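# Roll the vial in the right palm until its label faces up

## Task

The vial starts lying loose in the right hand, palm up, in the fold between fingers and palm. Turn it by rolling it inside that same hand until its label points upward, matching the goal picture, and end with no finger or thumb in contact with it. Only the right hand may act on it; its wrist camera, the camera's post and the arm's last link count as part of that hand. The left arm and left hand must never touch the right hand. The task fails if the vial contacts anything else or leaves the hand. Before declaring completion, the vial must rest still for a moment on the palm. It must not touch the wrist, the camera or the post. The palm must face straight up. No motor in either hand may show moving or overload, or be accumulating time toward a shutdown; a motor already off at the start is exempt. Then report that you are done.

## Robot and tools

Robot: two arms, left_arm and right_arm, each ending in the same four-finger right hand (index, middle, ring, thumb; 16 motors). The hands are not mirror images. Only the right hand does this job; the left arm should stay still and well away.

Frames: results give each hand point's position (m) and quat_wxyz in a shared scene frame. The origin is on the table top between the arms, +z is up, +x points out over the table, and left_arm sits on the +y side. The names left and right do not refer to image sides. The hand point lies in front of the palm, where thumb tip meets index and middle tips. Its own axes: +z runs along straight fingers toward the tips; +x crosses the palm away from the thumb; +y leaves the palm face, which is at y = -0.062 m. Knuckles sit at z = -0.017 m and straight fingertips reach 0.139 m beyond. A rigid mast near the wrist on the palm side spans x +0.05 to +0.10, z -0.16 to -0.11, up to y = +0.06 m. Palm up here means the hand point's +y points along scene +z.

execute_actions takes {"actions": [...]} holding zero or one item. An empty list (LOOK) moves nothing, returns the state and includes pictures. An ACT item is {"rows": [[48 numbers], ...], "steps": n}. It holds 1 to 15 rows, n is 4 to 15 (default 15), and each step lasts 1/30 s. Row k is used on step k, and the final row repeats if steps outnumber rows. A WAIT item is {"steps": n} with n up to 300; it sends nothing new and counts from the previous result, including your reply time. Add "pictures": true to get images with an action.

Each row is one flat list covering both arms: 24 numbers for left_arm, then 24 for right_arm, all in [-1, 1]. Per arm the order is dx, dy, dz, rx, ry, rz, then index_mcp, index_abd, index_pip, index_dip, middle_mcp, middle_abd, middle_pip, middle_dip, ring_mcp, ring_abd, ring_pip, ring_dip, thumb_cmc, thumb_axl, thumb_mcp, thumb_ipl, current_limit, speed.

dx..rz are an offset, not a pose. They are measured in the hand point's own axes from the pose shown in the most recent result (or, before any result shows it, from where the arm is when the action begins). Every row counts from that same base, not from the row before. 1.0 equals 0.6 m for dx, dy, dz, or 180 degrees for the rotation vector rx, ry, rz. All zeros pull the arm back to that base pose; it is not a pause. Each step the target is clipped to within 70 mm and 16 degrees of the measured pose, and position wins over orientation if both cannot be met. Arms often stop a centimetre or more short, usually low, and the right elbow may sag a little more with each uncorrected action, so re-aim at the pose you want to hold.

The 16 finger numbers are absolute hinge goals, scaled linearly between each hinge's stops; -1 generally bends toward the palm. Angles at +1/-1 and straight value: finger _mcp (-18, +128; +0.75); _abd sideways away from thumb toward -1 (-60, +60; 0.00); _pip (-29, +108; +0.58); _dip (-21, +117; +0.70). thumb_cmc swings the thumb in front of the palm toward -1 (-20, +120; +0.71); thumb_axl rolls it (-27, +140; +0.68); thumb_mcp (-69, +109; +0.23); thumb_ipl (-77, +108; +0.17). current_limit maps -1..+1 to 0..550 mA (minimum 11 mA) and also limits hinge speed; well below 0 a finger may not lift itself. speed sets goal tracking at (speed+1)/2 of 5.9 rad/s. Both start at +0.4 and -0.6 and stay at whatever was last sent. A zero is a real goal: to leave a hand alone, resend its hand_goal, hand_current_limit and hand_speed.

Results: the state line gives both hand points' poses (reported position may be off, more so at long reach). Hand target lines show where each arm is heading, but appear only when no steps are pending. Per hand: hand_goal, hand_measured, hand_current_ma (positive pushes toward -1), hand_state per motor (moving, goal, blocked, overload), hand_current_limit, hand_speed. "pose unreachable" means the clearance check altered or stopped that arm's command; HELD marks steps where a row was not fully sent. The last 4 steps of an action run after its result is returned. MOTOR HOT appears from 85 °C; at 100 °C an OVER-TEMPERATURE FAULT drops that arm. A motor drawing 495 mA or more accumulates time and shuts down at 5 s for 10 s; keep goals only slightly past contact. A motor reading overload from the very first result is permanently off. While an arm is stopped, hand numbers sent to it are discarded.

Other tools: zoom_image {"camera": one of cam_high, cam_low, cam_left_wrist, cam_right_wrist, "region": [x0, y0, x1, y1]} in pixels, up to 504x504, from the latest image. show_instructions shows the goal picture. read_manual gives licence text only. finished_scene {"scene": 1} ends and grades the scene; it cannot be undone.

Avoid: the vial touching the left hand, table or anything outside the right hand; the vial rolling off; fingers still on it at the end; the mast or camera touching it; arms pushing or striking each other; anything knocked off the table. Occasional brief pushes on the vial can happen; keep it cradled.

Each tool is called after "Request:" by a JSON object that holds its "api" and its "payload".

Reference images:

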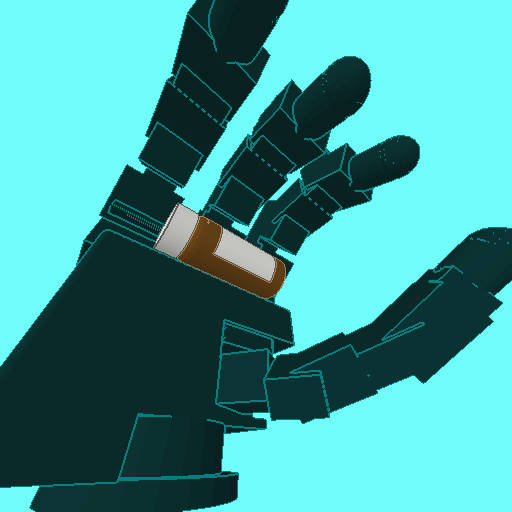

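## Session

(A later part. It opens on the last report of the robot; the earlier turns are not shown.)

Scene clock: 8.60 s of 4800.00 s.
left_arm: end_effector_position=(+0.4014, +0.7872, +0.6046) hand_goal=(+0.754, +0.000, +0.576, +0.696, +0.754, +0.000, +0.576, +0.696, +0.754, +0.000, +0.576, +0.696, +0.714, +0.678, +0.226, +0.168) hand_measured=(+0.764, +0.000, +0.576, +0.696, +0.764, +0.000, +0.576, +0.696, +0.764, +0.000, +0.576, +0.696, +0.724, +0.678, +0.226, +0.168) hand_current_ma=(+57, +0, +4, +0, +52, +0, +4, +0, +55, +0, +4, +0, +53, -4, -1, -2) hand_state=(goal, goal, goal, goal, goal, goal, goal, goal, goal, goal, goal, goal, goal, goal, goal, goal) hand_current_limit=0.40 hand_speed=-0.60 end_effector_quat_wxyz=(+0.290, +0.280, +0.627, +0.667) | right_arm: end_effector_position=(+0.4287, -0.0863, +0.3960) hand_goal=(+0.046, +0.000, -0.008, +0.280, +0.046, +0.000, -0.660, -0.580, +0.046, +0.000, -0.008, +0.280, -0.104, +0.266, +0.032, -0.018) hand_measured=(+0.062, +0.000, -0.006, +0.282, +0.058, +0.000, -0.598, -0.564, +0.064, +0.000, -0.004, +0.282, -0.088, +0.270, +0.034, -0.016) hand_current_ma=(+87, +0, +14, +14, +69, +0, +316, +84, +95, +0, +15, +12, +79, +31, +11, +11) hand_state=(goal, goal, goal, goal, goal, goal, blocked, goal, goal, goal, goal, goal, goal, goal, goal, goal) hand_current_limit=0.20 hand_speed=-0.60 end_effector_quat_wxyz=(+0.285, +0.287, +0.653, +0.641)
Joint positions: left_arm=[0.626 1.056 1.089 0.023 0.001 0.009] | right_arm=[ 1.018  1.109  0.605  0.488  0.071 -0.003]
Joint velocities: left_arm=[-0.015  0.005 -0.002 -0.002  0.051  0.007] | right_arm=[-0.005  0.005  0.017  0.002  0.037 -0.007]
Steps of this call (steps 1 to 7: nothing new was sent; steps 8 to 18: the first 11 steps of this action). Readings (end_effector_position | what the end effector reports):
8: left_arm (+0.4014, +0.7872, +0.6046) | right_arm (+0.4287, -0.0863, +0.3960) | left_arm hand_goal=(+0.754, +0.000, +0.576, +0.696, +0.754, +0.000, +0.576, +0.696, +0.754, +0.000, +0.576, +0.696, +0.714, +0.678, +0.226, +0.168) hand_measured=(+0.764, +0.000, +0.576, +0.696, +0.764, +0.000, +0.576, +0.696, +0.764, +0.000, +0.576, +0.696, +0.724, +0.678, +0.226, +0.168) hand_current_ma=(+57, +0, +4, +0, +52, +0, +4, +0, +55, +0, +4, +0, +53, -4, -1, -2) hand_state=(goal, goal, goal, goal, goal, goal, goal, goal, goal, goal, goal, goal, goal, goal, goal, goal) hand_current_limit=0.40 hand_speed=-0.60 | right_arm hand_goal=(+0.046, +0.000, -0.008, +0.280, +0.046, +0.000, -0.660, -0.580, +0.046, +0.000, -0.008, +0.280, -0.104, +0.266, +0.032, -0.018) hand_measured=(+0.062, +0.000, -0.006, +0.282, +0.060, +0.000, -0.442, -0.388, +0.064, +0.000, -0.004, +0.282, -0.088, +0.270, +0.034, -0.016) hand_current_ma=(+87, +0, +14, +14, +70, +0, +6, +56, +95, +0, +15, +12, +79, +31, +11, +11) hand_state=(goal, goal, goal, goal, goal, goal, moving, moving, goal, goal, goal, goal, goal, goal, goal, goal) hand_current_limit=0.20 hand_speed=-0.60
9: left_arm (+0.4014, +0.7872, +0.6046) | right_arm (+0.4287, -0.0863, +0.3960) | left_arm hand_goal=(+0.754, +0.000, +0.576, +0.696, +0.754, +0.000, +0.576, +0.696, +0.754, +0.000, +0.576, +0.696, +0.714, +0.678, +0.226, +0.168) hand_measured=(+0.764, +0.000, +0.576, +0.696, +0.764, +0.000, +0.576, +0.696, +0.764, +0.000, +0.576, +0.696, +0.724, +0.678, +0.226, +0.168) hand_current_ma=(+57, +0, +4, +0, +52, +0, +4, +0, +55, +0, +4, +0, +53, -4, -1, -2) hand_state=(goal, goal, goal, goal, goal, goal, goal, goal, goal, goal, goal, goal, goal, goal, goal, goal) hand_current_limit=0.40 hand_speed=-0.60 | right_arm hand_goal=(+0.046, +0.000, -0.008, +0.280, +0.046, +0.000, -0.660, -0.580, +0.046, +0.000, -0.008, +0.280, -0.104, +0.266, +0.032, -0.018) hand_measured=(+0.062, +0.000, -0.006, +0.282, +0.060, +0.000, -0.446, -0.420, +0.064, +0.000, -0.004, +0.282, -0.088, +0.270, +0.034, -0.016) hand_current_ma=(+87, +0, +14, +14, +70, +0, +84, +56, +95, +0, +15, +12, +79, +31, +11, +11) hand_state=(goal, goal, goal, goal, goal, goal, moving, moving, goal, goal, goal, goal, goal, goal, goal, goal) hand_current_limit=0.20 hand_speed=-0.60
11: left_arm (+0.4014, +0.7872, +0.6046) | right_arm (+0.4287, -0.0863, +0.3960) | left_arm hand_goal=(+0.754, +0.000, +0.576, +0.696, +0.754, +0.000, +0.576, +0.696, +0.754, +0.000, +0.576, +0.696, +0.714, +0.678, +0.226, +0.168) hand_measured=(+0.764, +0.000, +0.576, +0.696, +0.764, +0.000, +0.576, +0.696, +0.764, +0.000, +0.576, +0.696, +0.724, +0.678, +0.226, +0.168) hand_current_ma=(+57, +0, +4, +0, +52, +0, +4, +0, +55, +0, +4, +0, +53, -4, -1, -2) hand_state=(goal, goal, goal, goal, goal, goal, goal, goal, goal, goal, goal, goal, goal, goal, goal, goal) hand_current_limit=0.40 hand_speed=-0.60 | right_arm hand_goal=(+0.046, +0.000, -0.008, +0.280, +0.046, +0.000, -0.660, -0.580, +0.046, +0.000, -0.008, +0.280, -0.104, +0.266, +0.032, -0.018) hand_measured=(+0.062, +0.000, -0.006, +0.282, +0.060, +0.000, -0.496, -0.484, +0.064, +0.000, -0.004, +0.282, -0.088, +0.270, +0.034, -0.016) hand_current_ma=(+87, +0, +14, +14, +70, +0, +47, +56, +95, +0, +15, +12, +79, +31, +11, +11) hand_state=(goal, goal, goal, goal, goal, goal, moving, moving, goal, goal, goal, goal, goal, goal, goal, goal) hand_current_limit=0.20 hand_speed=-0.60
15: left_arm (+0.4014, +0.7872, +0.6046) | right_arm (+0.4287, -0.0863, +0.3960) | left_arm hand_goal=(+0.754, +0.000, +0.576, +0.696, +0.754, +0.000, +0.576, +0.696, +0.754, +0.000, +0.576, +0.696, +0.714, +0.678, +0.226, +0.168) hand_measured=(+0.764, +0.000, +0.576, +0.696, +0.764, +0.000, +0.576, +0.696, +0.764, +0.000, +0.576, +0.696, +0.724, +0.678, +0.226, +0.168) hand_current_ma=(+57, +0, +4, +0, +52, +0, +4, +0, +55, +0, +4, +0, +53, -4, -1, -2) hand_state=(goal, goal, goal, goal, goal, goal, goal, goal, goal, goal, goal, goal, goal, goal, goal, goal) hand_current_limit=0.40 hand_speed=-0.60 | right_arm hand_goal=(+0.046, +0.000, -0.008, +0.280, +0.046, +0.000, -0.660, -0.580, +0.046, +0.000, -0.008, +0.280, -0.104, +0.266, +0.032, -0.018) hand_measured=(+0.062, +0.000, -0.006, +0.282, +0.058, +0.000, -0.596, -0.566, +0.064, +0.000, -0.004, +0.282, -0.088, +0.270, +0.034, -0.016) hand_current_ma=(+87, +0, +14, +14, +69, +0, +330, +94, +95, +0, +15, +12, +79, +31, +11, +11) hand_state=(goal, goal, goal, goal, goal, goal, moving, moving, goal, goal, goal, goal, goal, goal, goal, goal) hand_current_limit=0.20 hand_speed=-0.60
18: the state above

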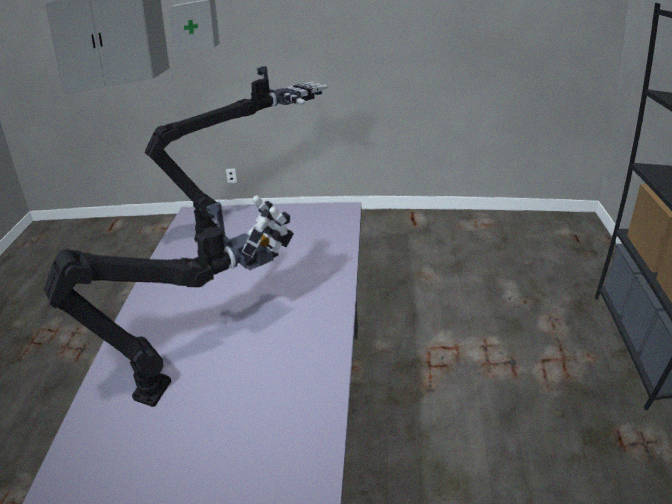

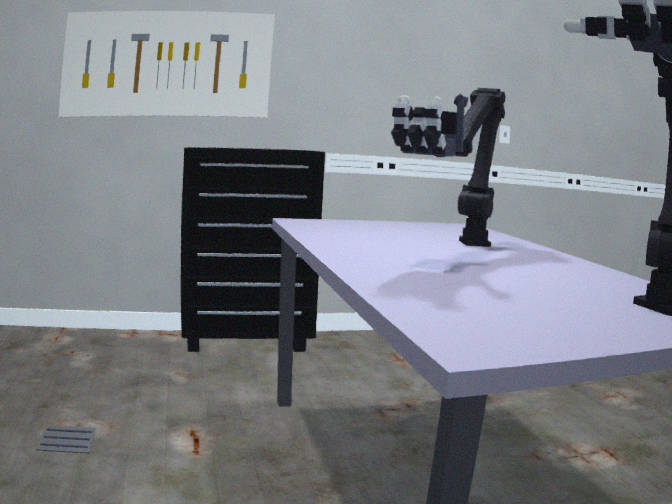

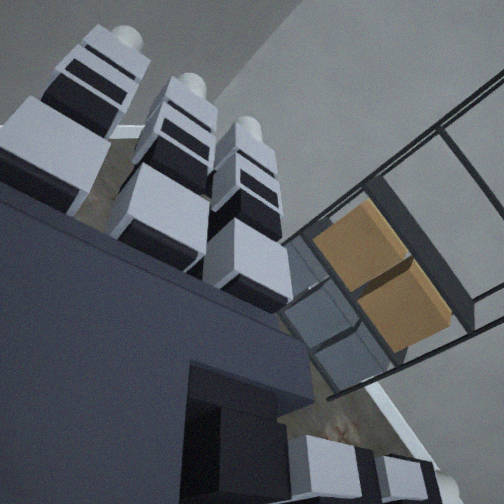

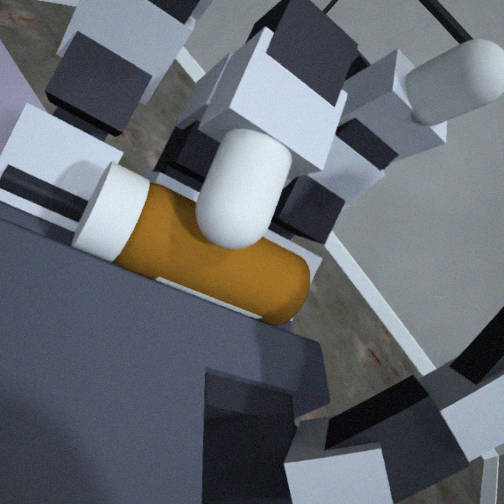

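Request:
{"api": "execute_actions", "payload": {"actions": [{"rows": [
[0.0002,0.0463,-0.0099,-0.0163,0.0003,-0.0002, 0.754,0,0.576,0.696,0.754,0,0.576,0.696,0.754,0,0.576,0.696,0.714,0.678,0.226,0.168,0.4,-0.6, 0,0.0333,0.0025,-0.0123,0.0004,0.001, 0.046,0,-0.008,0.28,0.046,0,-0.620,-0.600,0.046,0,-0.008,0.28,-0.104,0.266,0.032,-0.018,0.2,-0.3],
[0.0002,0.0463,-0.0099,-0.0163,0.0003,-0.0002, 0.754,0,0.576,0.696,0.754,0,0.576,0.696,0.754,0,0.576,0.696,0.714,0.678,0.226,0.168,0.4,-0.6, 0,0.0333,0.0025,-0.0123,0.0004,0.001, 0.046,0,-0.008,0.28,0.046,0,-0.605,-0.630,0.046,0,-0.008,0.28,-0.104,0.266,0.032,-0.018,0.2,-0.3],
[0.0002,0.0463,-0.0099,-0.0163,0.0003,-0.0002, 0.754,0,0.576,0.696,0.754,0,0.576,0.696,0.754,0,0.576,0.696,0.714,0.678,0.226,0.168,0.4,-0.6, 0,0.0333,0.0025,-0.0123,0.0004,0.001, 0.046,0,-0.008,0.28,0.046,0,-0.587,-0.660,0.046,0,-0.008,0.28,-0.104,0.266,0.032,-0.018,0.2,-0.3],
[0.0002,0.0463,-0.0099,-0.0163,0.0003,-0.0002, 0.754,0,0.576,0.696,0.754,0,0.576,0.696,0.754,0,0.576,0.696,0.714,0.678,0.226,0.168,0.4,-0.6, 0,0.0333,0.0025,-0.0123,0.0004,0.001, 0.046,0,-0.008,0.28,0.046,0,-0.568,-0.690,0.046,0,-0.008,0.28,-0.104,0.266,0.032,-0.018,0.2,-0.3],
[0.0002,0.0463,-0.0099,-0.0163,0.0003,-0.0002, 0.754,0,0.576,0.696,0.754,0,0.576,0.696,0.754,0,0.576,0.696,0.714,0.678,0.226,0.168,0.4,-0.6, 0,0.0333,0.0025,-0.0123,0.0004,0.001, 0.046,0,-0.008,0.28,0.046,0,-0.548,-0.720,0.046,0,-0.008,0.28,-0.104,0.266,0.032,-0.018,0.2,-0.3],
[0.0002,0.0463,-0.0099,-0.0163,0.0003,-0.0002, 0.754,0,0.576,0.696,0.754,0,0.576,0.696,0.754,0,0.576,0.696,0.714,0.678,0.226,0.168,0.4,-0.6, 0,0.0333,0.0025,-0.0123,0.0004,0.001, 0.046,0,-0.008,0.28,0.050,0,-0.530,-0.749,0.046,0,-0.008,0.28,-0.104,0.266,0.032,-0.018,0.2,-0.3],
[0.0002,0.0463,-0.0099,-0.0163,0.0003,-0.0002, 0.754,0,0.576,0.696,0.754,0,0.576,0.696,0.754,0,0.576,0.696,0.714,0.678,0.226,0.168,0.4,-0.6, 0,0.0333,0.0025,-0.0123,0.0004,0.001, 0.046,0,-0.008,0.28,0.060,0,-0.518,-0.775,0.046,0,-0.008,0.28,-0.104,0.266,0.032,-0.018,0.2,-0.3],
[0.0002,0.0463,-0.0099,-0.0163,0.0003,-0.0002, 0.754,0,0.576,0.696,0.754,0,0.576,0.696,0.754,0,0.576,0.696,0.714,0.678,0.226,0.168,0.4,-0.6, 0,0.0333,0.0025,-0.0123,0.0004,0.001, 0.046,0,-0.008,0.28,0.072,0,-0.508,-0.800,0.046,0,-0.008,0.28,-0.104,0.266,0.032,-0.018,0.2,-0.3],
[0.0002,0.0463,-0.0099,-0.0163,0.0003,-0.0002, 0.754,0,0.576,0.696,0.754,0,0.576,0.696,0.754,0,0.576,0.696,0.714,0.678,0.226,0.168,0.4,-0.6, 0,0.0333,0.0025,-0.0123,0.0004,0.001, 0.046,0,-0.008,0.28,0.083,0,-0.499,-0.825,0.046,0,-0.008,0.28,-0.104,0.266,0.032,-0.018,0.2,-0.3],
[0.0002,0.0463,-0.0099,-0.0163,0.0003,-0.0002, 0.754,0,0.576,0.696,0.754,0,0.576,0.696,0.754,0,0.576,0.696,0.714,0.678,0.226,0.168,0.4,-0.6, 0,0.0333,0.0025,-0.0123,0.0004,0.001, 0.046,0,-0.008,0.28,0.095,0,-0.492,-0.849,0.046,0,-0.008,0.28,-0.104,0.266,0.032,-0.018,0.2,-0.3],
[0.0002,0.0463,-0.0099,-0.0163,0.0003,-0.0002, 0.754,0,0.576,0.696,0.754,0,0.576,0.696,0.754,0,0.576,0.696,0.714,0.678,0.226,0.168,0.4,-0.6, 0,0.0333,0.0025,-0.0123,0.0004,0.001, 0.046,0,-0.008,0.28,0.109,0,-0.495,-0.860,0.046,0,-0.008,0.28,-0.104,0.266,0.032,-0.018,0.2,-0.3],
[0.0002,0.0463,-0.0099,-0.0163,0.0003,-0.0002, 0.754,0,0.576,0.696,0.754,0,0.576,0.696,0.754,0,0.576,0.696,0.714,0.678,0.226,0.168,0.4,-0.6, 0,0.0333,0.0025,-0.0123,0.0004,0.001, 0.046,0,-0.008,0.28,0.122,0,-0.499,-0.870,0.046,0,-0.008,0.28,-0.104,0.266,0.032,-0.018,0.2,-0.3],
[0.0002,0.0463,-0.0099,-0.0163,0.0003,-0.0002, 0.754,0,0.576,0.696,0.754,0,0.576,0.696,0.754,0,0.576,0.696,0.714,0.678,0.226,0.168,0.4,-0.6, 0,0.0333,0.0025,-0.0123,0.0004,0.001, 0.046,0,-0.008,0.28,0.136,0,-0.504,-0.880,0.046,0,-0.008,0.28,-0.104,0.266,0.032,-0.018,0.2,-0.3],
[0.0002,0.0463,-0.0099,-0.0163,0.0003,-0.0002, 0.754,0,0.576,0.696,0.754,0,0.576,0.696,0.754,0,0.576,0.696,0.714,0.678,0.226,0.168,0.4,-0.6, 0,0.0333,0.0025,-0.0123,0.0004,0.001, 0.046,0,-0.008,0.28,0.150,0,-0.510,-0.888,0.046,0,-0.008,0.28,-0.104,0.266,0.032,-0.018,0.2,-0.3],
[0.0002,0.0463,-0.0099,-0.0163,0.0003,-0.0002, 0.754,0,0.576,0.696,0.754,0,0.576,0.696,0.754,0,0.576,0.696,0.714,0.678,0.226,0.168,0.4,-0.6, 0,0.0333,0.0025,-0.0123,0.0004,0.001, 0.046,0,-0.008,0.28,0.163,0,-0.516,-0.896,0.046,0,-0.008,0.28,-0.104,0.266,0.032,-0.018,0.2,-0.3]
], "steps": 15}], "pictures": false}}

Request:
{"api": "execute_actions", "payload": {"actions": [{"steps": 8}], "pictures": true}}

Scene clock: 10.83 s of 4800.00 s.
left_arm: end_effector_position=(+0.4014, +0.7872, +0.6046) hand_goal=(+0.754, +0.000, +0.576, +0.696, +0.754, +0.000, +0.576, +0.696, +0.754, +0.000, +0.576, +0.696, +0.714, +0.678, +0.226, +0.168) hand_measured=(+0.764, +0.000, +0.576, +0.696, +0.764, +0.000, +0.576, +0.696, +0.764, +0.000, +0.576, +0.696, +0.724, +0.678, +0.226, +0.168) hand_current_ma=(+57, +0, +4, +0, +52, +0, +4, +0, +55, +0, +4, +0, +53, -4, -1, -2) hand_state=(goal, goal, goal, goal, goal, goal, goal, goal, goal, goal, goal, goal, goal, goal, goal, goal) hand_current_limit=0.40 hand_speed=-0.60 end_effector_quat_wxyz=(+0.290, +0.280, +0.627, +0.667) | right_arm: end_effector_position=(+0.4287, -0.0863, +0.3960) hand_goal=(+0.046, +0.000, -0.008, +0.280, +0.110, +0.000, -0.494, -0.860, +0.046, +0.000, -0.008, +0.280, -0.104, +0.266, +0.032, -0.018) hand_measured=(+0.062, +0.000, -0.006, +0.282, +0.084, +0.000, -0.490, -0.702, +0.064, +0.000, -0.004, +0.282, -0.088, +0.270, +0.034, -0.016) hand_current_ma=(+87, +0, +14, +14, +10, +0, +66, +187, +95, +0, +15, +12, +79, +31, +11, +11) hand_state=(goal, goal, goal, goal, moving, goal, moving, moving, goal, goal, goal, goal, goal, goal, goal, goal) hand_current_limit=0.20 hand_speed=-0.30 end_effector_quat_wxyz=(+0.285, +0.287, +0.653, +0.641)
Joint positions: left_arm=[0.626 1.056 1.089 0.023 0.001 0.009] | right_arm=[ 1.018  1.109  0.605  0.488  0.071 -0.003]
Joint velocities: left_arm=[-0.005 -0.015 -0.007 -0.007  0.007  0.022] | right_arm=[-0.005  0.005 -0.007  0.022  0.022  0.051]
Off your previous action's commanded pose (left_arm): 0.028 m, 3 deg at its last step (step 4 of this call).
Off your previous action's commanded pose (right_arm): 0.020 m, 2 deg at its last step (step 4 of this call).
Steps of this call (steps 1 to 4: the last 4 steps of your previous action; steps 5 to 56: nothing new was sent; steps 57 to 67: the first 11 steps of this action). Readings (end_effector_position | what the end effector reports):
57: left_arm (+0.4014, +0.7872, +0.6046) | right_arm (+0.4287, -0.0863, +0.3960) | left_arm hand_goal=(+0.754, +0.000, +0.576, +0.696, +0.754, +0.000, +0.576, +0.696, +0.754, +0.000, +0.576, +0.696, +0.714, +0.678, +0.226, +0.168) hand_measured=(+0.764, +0.000, +0.576, +0.696, +0.764, +0.000, +0.576, +0.696, +0.764, +0.000, +0.576, +0.696, +0.724, +0.678, +0.226, +0.168) hand_current_ma=(+57, +0, +4, +0, +52, +0, +4, +0, +55, +0, +4, +0, +53, -4, -1, -2) hand_state=(goal, goal, goal, goal, goal, goal, goal, goal, goal, goal, goal, goal, goal, goal, goal, goal) hand_current_limit=0.40 hand_speed=-0.60 | right_arm hand_goal=(+0.046, +0.000, -0.008, +0.280, +0.046, +0.000, -0.620, -0.600, +0.046, +0.000, -0.008, +0.280, -0.104, +0.266, +0.032, -0.018) hand_measured=(+0.062, +0.000, -0.006, +0.282, +0.058, +0.000, -0.598, -0.564, +0.064, +0.000, -0.004, +0.282, -0.088, +0.270, +0.034, -0.016) hand_current_ma=(+87, +0, +14, +14, +69, +0, +316, +84, +95, +0, +15, +12, +79, +31, +11, +11) hand_state=(goal, goal, goal, goal, goal, goal, moving, moving, goal, goal, goal, goal, goal, goal, goal, goal) hand_current_limit=0.20 hand_speed=-0.30
58: left_arm (+0.4014, +0.7872, +0.6046) | right_arm (+0.4287, -0.0863, +0.3960) | left_arm hand_goal=(+0.754, +0.000, +0.576, +0.696, +0.754, +0.000, +0.576, +0.696, +0.754, +0.000, +0.576, +0.696, +0.714, +0.678, +0.226, +0.168) hand_measured=(+0.764, +0.000, +0.576, +0.696, +0.764, +0.000, +0.576, +0.696, +0.764, +0.000, +0.576, +0.696, +0.724, +0.678, +0.226, +0.168) hand_current_ma=(+57, +0, +4, +0, +52, +0, +4, +0, +55, +0, +4, +0, +53, -4, -1, -2) hand_state=(goal, goal, goal, goal, goal, goal, goal, goal, goal, goal, goal, goal, goal, goal, goal, goal) hand_current_limit=0.40 hand_speed=-0.60 | right_arm hand_goal=(+0.046, +0.000, -0.008, +0.280, +0.046, +0.000, -0.604, -0.630, +0.046, +0.000, -0.008, +0.280, -0.104, +0.266, +0.032, -0.018) hand_measured=(+0.062, +0.000, -0.006, +0.282, +0.058, +0.000, -0.598, -0.564, +0.064, +0.000, -0.004, +0.282, -0.088, +0.270, +0.034, -0.016) hand_current_ma=(+87, +0, +14, +14, +69, +0, +115, +193, +95, +0, +15, +12, +79, +31, +11, +11) hand_state=(goal, goal, goal, goal, goal, goal, moving, moving, goal, goal, goal, goal, goal, goal, goal, goal) hand_current_limit=0.20 hand_speed=-0.30
60: left_arm (+0.4014, +0.7872, +0.6046) | right_arm (+0.4287, -0.0863, +0.3960) | left_arm hand_goal=(+0.754, +0.000, +0.576, +0.696, +0.754, +0.000, +0.576, +0.696, +0.754, +0.000, +0.576, +0.696, +0.714, +0.678, +0.226, +0.168) hand_measured=(+0.764, +0.000, +0.576, +0.696, +0.764, +0.000, +0.576, +0.696, +0.764, +0.000, +0.576, +0.696, +0.724, +0.678, +0.226, +0.168) hand_current_ma=(+57, +0, +4, +0, +52, +0, +4, +0, +55, +0, +4, +0, +53, -4, -1, -2) hand_state=(goal, goal, goal, goal, goal, goal, goal, goal, goal, goal, goal, goal, goal, goal, goal, goal) hand_current_limit=0.40 hand_speed=-0.60 | right_arm hand_goal=(+0.046, +0.000, -0.008, +0.280, +0.046, +0.000, -0.568, -0.690, +0.046, +0.000, -0.008, +0.280, -0.104, +0.266, +0.032, -0.018) hand_measured=(+0.062, +0.000, -0.006, +0.282, +0.058, +0.000, -0.584, -0.580, +0.064, +0.000, -0.004, +0.282, -0.088, +0.270, +0.034, -0.016) hand_current_ma=(+87, +0, +14, +14, +69, +0, +81, +221, +95, +0, +15, +12, +79, +31, +11, +11) hand_state=(goal, goal, goal, goal, goal, goal, moving, moving, goal, goal, goal, goal, goal, goal, goal, goal) hand_current_limit=0.20 hand_speed=-0.30
64: left_arm (+0.4014, +0.7872, +0.6046) | right_arm (+0.4287, -0.0863, +0.3960) | left_arm hand_goal=(+0.754, +0.000, +0.576, +0.696, +0.754, +0.000, +0.576, +0.696, +0.754, +0.000, +0.576, +0.696, +0.714, +0.678, +0.226, +0.168) hand_measured=(+0.764, +0.000, +0.576, +0.696, +0.764, +0.000, +0.576, +0.696, +0.764, +0.000, +0.576, +0.696, +0.724, +0.678, +0.226, +0.168) hand_current_ma=(+57, +0, +4, +0, +52, +0, +4, +0, +55, +0, +4, +0, +53, -4, -1, -2) hand_state=(goal, goal, goal, goal, goal, goal, goal, goal, goal, goal, goal, goal, goal, goal, goal, goal) hand_current_limit=0.40 hand_speed=-0.60 | right_arm hand_goal=(+0.046, +0.000, -0.008, +0.280, +0.072, +0.000, -0.508, -0.800, +0.046, +0.000, -0.008, +0.280, -0.104, +0.266, +0.032, -0.018) hand_measured=(+0.062, +0.000, -0.006, +0.282, +0.060, +0.000, -0.528, -0.648, +0.064, +0.000, -0.004, +0.282, -0.088, +0.270, +0.034, -0.016) hand_current_ma=(+87, +0, +14, +14, +3, +0, +33, +152, +95, +0, +15, +12, +79, +31, +11, +11) hand_state=(goal, goal, goal, goal, moving, goal, moving, moving, goal, goal, goal, goal, goal, goal, goal, goal) hand_current_limit=0.20 hand_speed=-0.30
67: the state above

Scene clock: 11.10 s of 4800.00 s.
left_arm: end_effector_position=(+0.4014, +0.7872, +0.6046) hand_goal=(+0.754, +0.000, +0.576, +0.696, +0.754, +0.000, +0.576, +0.696, +0.754, +0.000, +0.576, +0.696, +0.714, +0.678, +0.226, +0.168) hand_measured=(+0.764, +0.000, +0.576, +0.696, +0.764, +0.000, +0.576, +0.696, +0.764, +0.000, +0.576, +0.696, +0.724, +0.678, +0.226, +0.168) hand_current_ma=(+57, +0, +4, +0, +52, +0, +4, +0, +55, +0, +4, +0, +53, -4, -1, -2) hand_state=(goal, goal, goal, goal, goal, goal, goal, goal, goal, goal, goal, goal, goal, goal, goal, goal) hand_current_limit=0.40 hand_speed=-0.60 end_effector_quat_wxyz=(+0.290, +0.280, +0.627, +0.667) | right_arm: end_effector_position=(+0.4287, -0.0863, +0.3960) hand_goal=(+0.046, +0.000, -0.008, +0.280, +0.164, +0.000, -0.516, -0.896, +0.046, +0.000, -0.008, +0.280, -0.104, +0.266, +0.032, -0.018) hand_measured=(+0.062, +0.000, -0.006, +0.282, +0.168, +0.000, -0.474, -0.748, +0.064, +0.000, -0.004, +0.282, -0.088, +0.270, +0.034, -0.016) hand_current_ma=(+87, +0, +14, +14, +18, +0, +211, +330, +95, +0, +15, +12, +79, +31, +11, +11) hand_state=(goal, goal, goal, goal, goal, goal, blocked, blocked, goal, goal, goal, goal, goal, goal, goal, goal) hand_current_limit=0.20 hand_speed=-0.30 end_effector_quat_wxyz=(+0.285, +0.287, +0.653, +0.641)
Joint positions: left_arm=[0.626 1.056 1.089 0.023 0.001 0.009] | right_arm=[ 1.018  1.109  0.605  0.488  0.071 -0.003]
Joint velocities: left_arm=[-0.005 -0.005  0.002 -0.007  0.051 -0.007] | right_arm=[-0.015  0.005 -0.007 -0.012  0.037 -0.066]
Hand target (left_arm): +0.395, +0.782, +0.631; +0.296, +0.271, +0.610, +0.683
Hand target (right_arm): +0.430, -0.086, +0.416; +0.289, +0.282, +0.640, +0.654
Off the commanded pose (left_arm): 0.028 m, 3 deg.
Off the commanded pose (right_arm): 0.020 m, 2 deg.
Kept back: nothing.
Steps of this call (steps 1 to 4: the last 4 steps of your previous action; steps 5 to 8: nothing new was sent). Readings (end_effector_position | what the end effector reports):
1: left_arm (+0.4014, +0.7872, +0.6046) | right_arm (+0.4287, -0.0863, +0.3960) | left_arm hand_goal=(+0.754, +0.000, +0.576, +0.696, +0.754, +0.000, +0.576, +0.696, +0.754, +0.000, +0.576, +0.696, +0.714, +0.678, +0.226, +0.168) hand_measured=(+0.764, +0.000, +0.576, +0.696, +0.764, +0.000, +0.576, +0.696, +0.764, +0.000, +0.576, +0.696, +0.724, +0.678, +0.226, +0.168) hand_current_ma=(+57, +0, +4, +0, +52, +0, +4, +0, +55, +0, +4, +0, +53, -4, -1, -2) hand_state=(goal, goal, goal, goal, goal, goal, goal, goal, goal, goal, goal, goal, goal, goal, goal, goal) hand_current_limit=0.40 hand_speed=-0.60 | right_arm hand_goal=(+0.046, +0.000, -0.008, +0.280, +0.122, +0.000, -0.498, -0.870, +0.046, +0.000, -0.008, +0.280, -0.104, +0.266, +0.032, -0.018) hand_measured=(+0.062, +0.000, -0.006, +0.282, +0.096, +0.000, -0.482, -0.718, +0.064, +0.000, -0.004, +0.282, -0.088, +0.270, +0.034, -0.016) hand_current_ma=(+87, +0, +14, +14, +9, +0, +99, +211, +95, +0, +15, +12, +79, +31, +11, +11) hand_state=(goal, goal, goal, goal, moving, goal, moving, moving, goal, goal, goal, goal, goal, goal, goal, goal) hand_current_limit=0.20 hand_speed=-0.30
2: left_arm (+0.4014, +0.7872, +0.6046) | right_arm (+0.4287, -0.0863, +0.3960) | left_arm hand_goal=(+0.754, +0.000, +0.576, +0.696, +0.754, +0.000, +0.576, +0.696, +0.754, +0.000, +0.576, +0.696, +0.714, +0.678, +0.226, +0.168) hand_measured=(+0.764, +0.000, +0.576, +0.696, +0.764, +0.000, +0.576, +0.696, +0.764, +0.000, +0.576, +0.696, +0.724, +0.678, +0.226, +0.168) hand_current_ma=(+57, +0, +4, +0, +52, +0, +4, +0, +55, +0, +4, +0, +53, -4, -1, -2) hand_state=(goal, goal, goal, goal, goal, goal, goal, goal, goal, goal, goal, goal, goal, goal, goal, goal) hand_current_limit=0.40 hand_speed=-0.60 | right_arm hand_goal=(+0.046, +0.000, -0.008, +0.280, +0.136, +0.000, -0.504, -0.880, +0.046, +0.000, -0.008, +0.280, -0.104, +0.266, +0.032, -0.018) hand_measured=(+0.062, +0.000, -0.006, +0.282, +0.110, +0.000, -0.478, -0.730, +0.064, +0.000, -0.004, +0.282, -0.088, +0.270, +0.034, -0.016) hand_current_ma=(+87, +0, +14, +14, +23, +0, +129, +255, +95, +0, +15, +12, +79, +31, +11, +11) hand_state=(goal, goal, goal, goal, moving, goal, moving, moving, goal, goal, goal, goal, goal, goal, goal, goal) hand_current_limit=0.20 hand_speed=-0.30
4: left_arm (+0.4014, +0.7872, +0.6046) | right_arm (+0.4287, -0.0863, +0.3960) | left_arm hand_goal=(+0.754, +0.000, +0.576, +0.696, +0.754, +0.000, +0.576, +0.696, +0.754, +0.000, +0.576, +0.696, +0.714, +0.678, +0.226, +0.168) hand_measured=(+0.764, +0.000, +0.576, +0.696, +0.764, +0.000, +0.576, +0.696, +0.764, +0.000, +0.576, +0.696, +0.724, +0.678, +0.226, +0.168) hand_current_ma=(+57, +0, +4, +0, +52, +0, +4, +0, +55, +0, +4, +0, +53, -4, -1, -2) hand_state=(goal, goal, goal, goal, goal, goal, goal, goal, goal, goal, goal, goal, goal, goal, goal, goal) hand_current_limit=0.40 hand_speed=-0.60 | right_arm hand_goal=(+0.046, +0.000, -0.008, +0.280, +0.164, +0.000, -0.516, -0.896, +0.046, +0.000, -0.008, +0.280, -0.104, +0.266, +0.032, -0.018) hand_measured=(+0.062, +0.000, -0.006, +0.282, +0.138, +0.000, -0.474, -0.742, +0.064, +0.000, -0.004, +0.282, -0.088, +0.270, +0.034, -0.016) hand_current_ma=(+87, +0, +14, +14, +28, +0, +183, +312, +95, +0, +15, +12, +79, +31, +11, +11) hand_state=(goal, goal, goal, goal, moving, goal, moving, moving, goal, goal, goal, goal, goal, goal, goal, goal) hand_current_limit=0.20 hand_speed=-0.30
8: the state above

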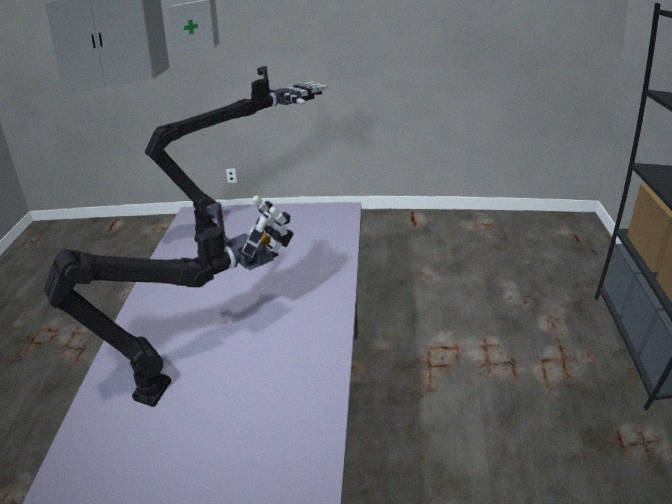

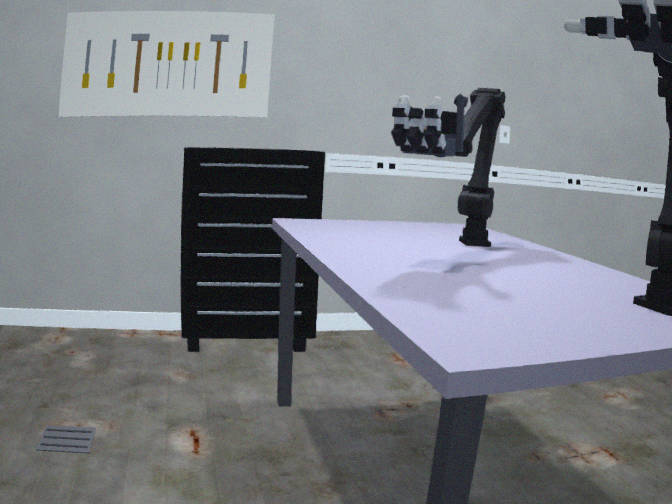

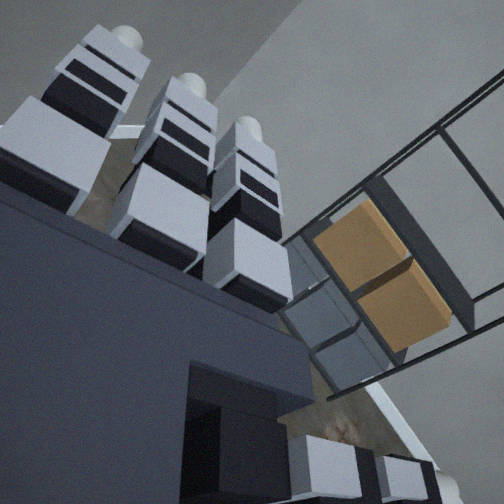

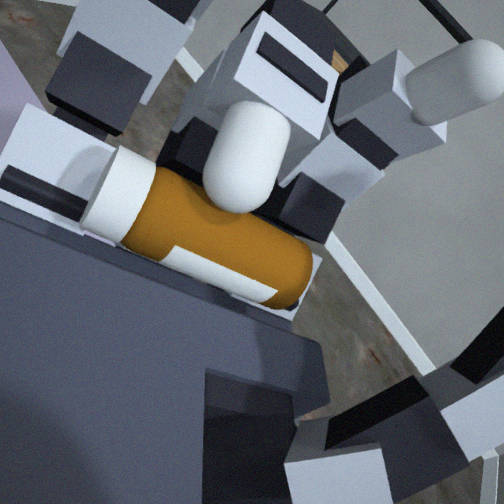

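Request:
{"api": "zoom_image", "payload": {"camera": "cam_right_wrist", "region": [60, 110, 340, 350]}}

Region (60, 110, 340, 350) of cam_right_wrist's 504x504 image, scaled by 1.800, with more detail than that image has; it fills the top 432 rows of this view, and the rest is white.

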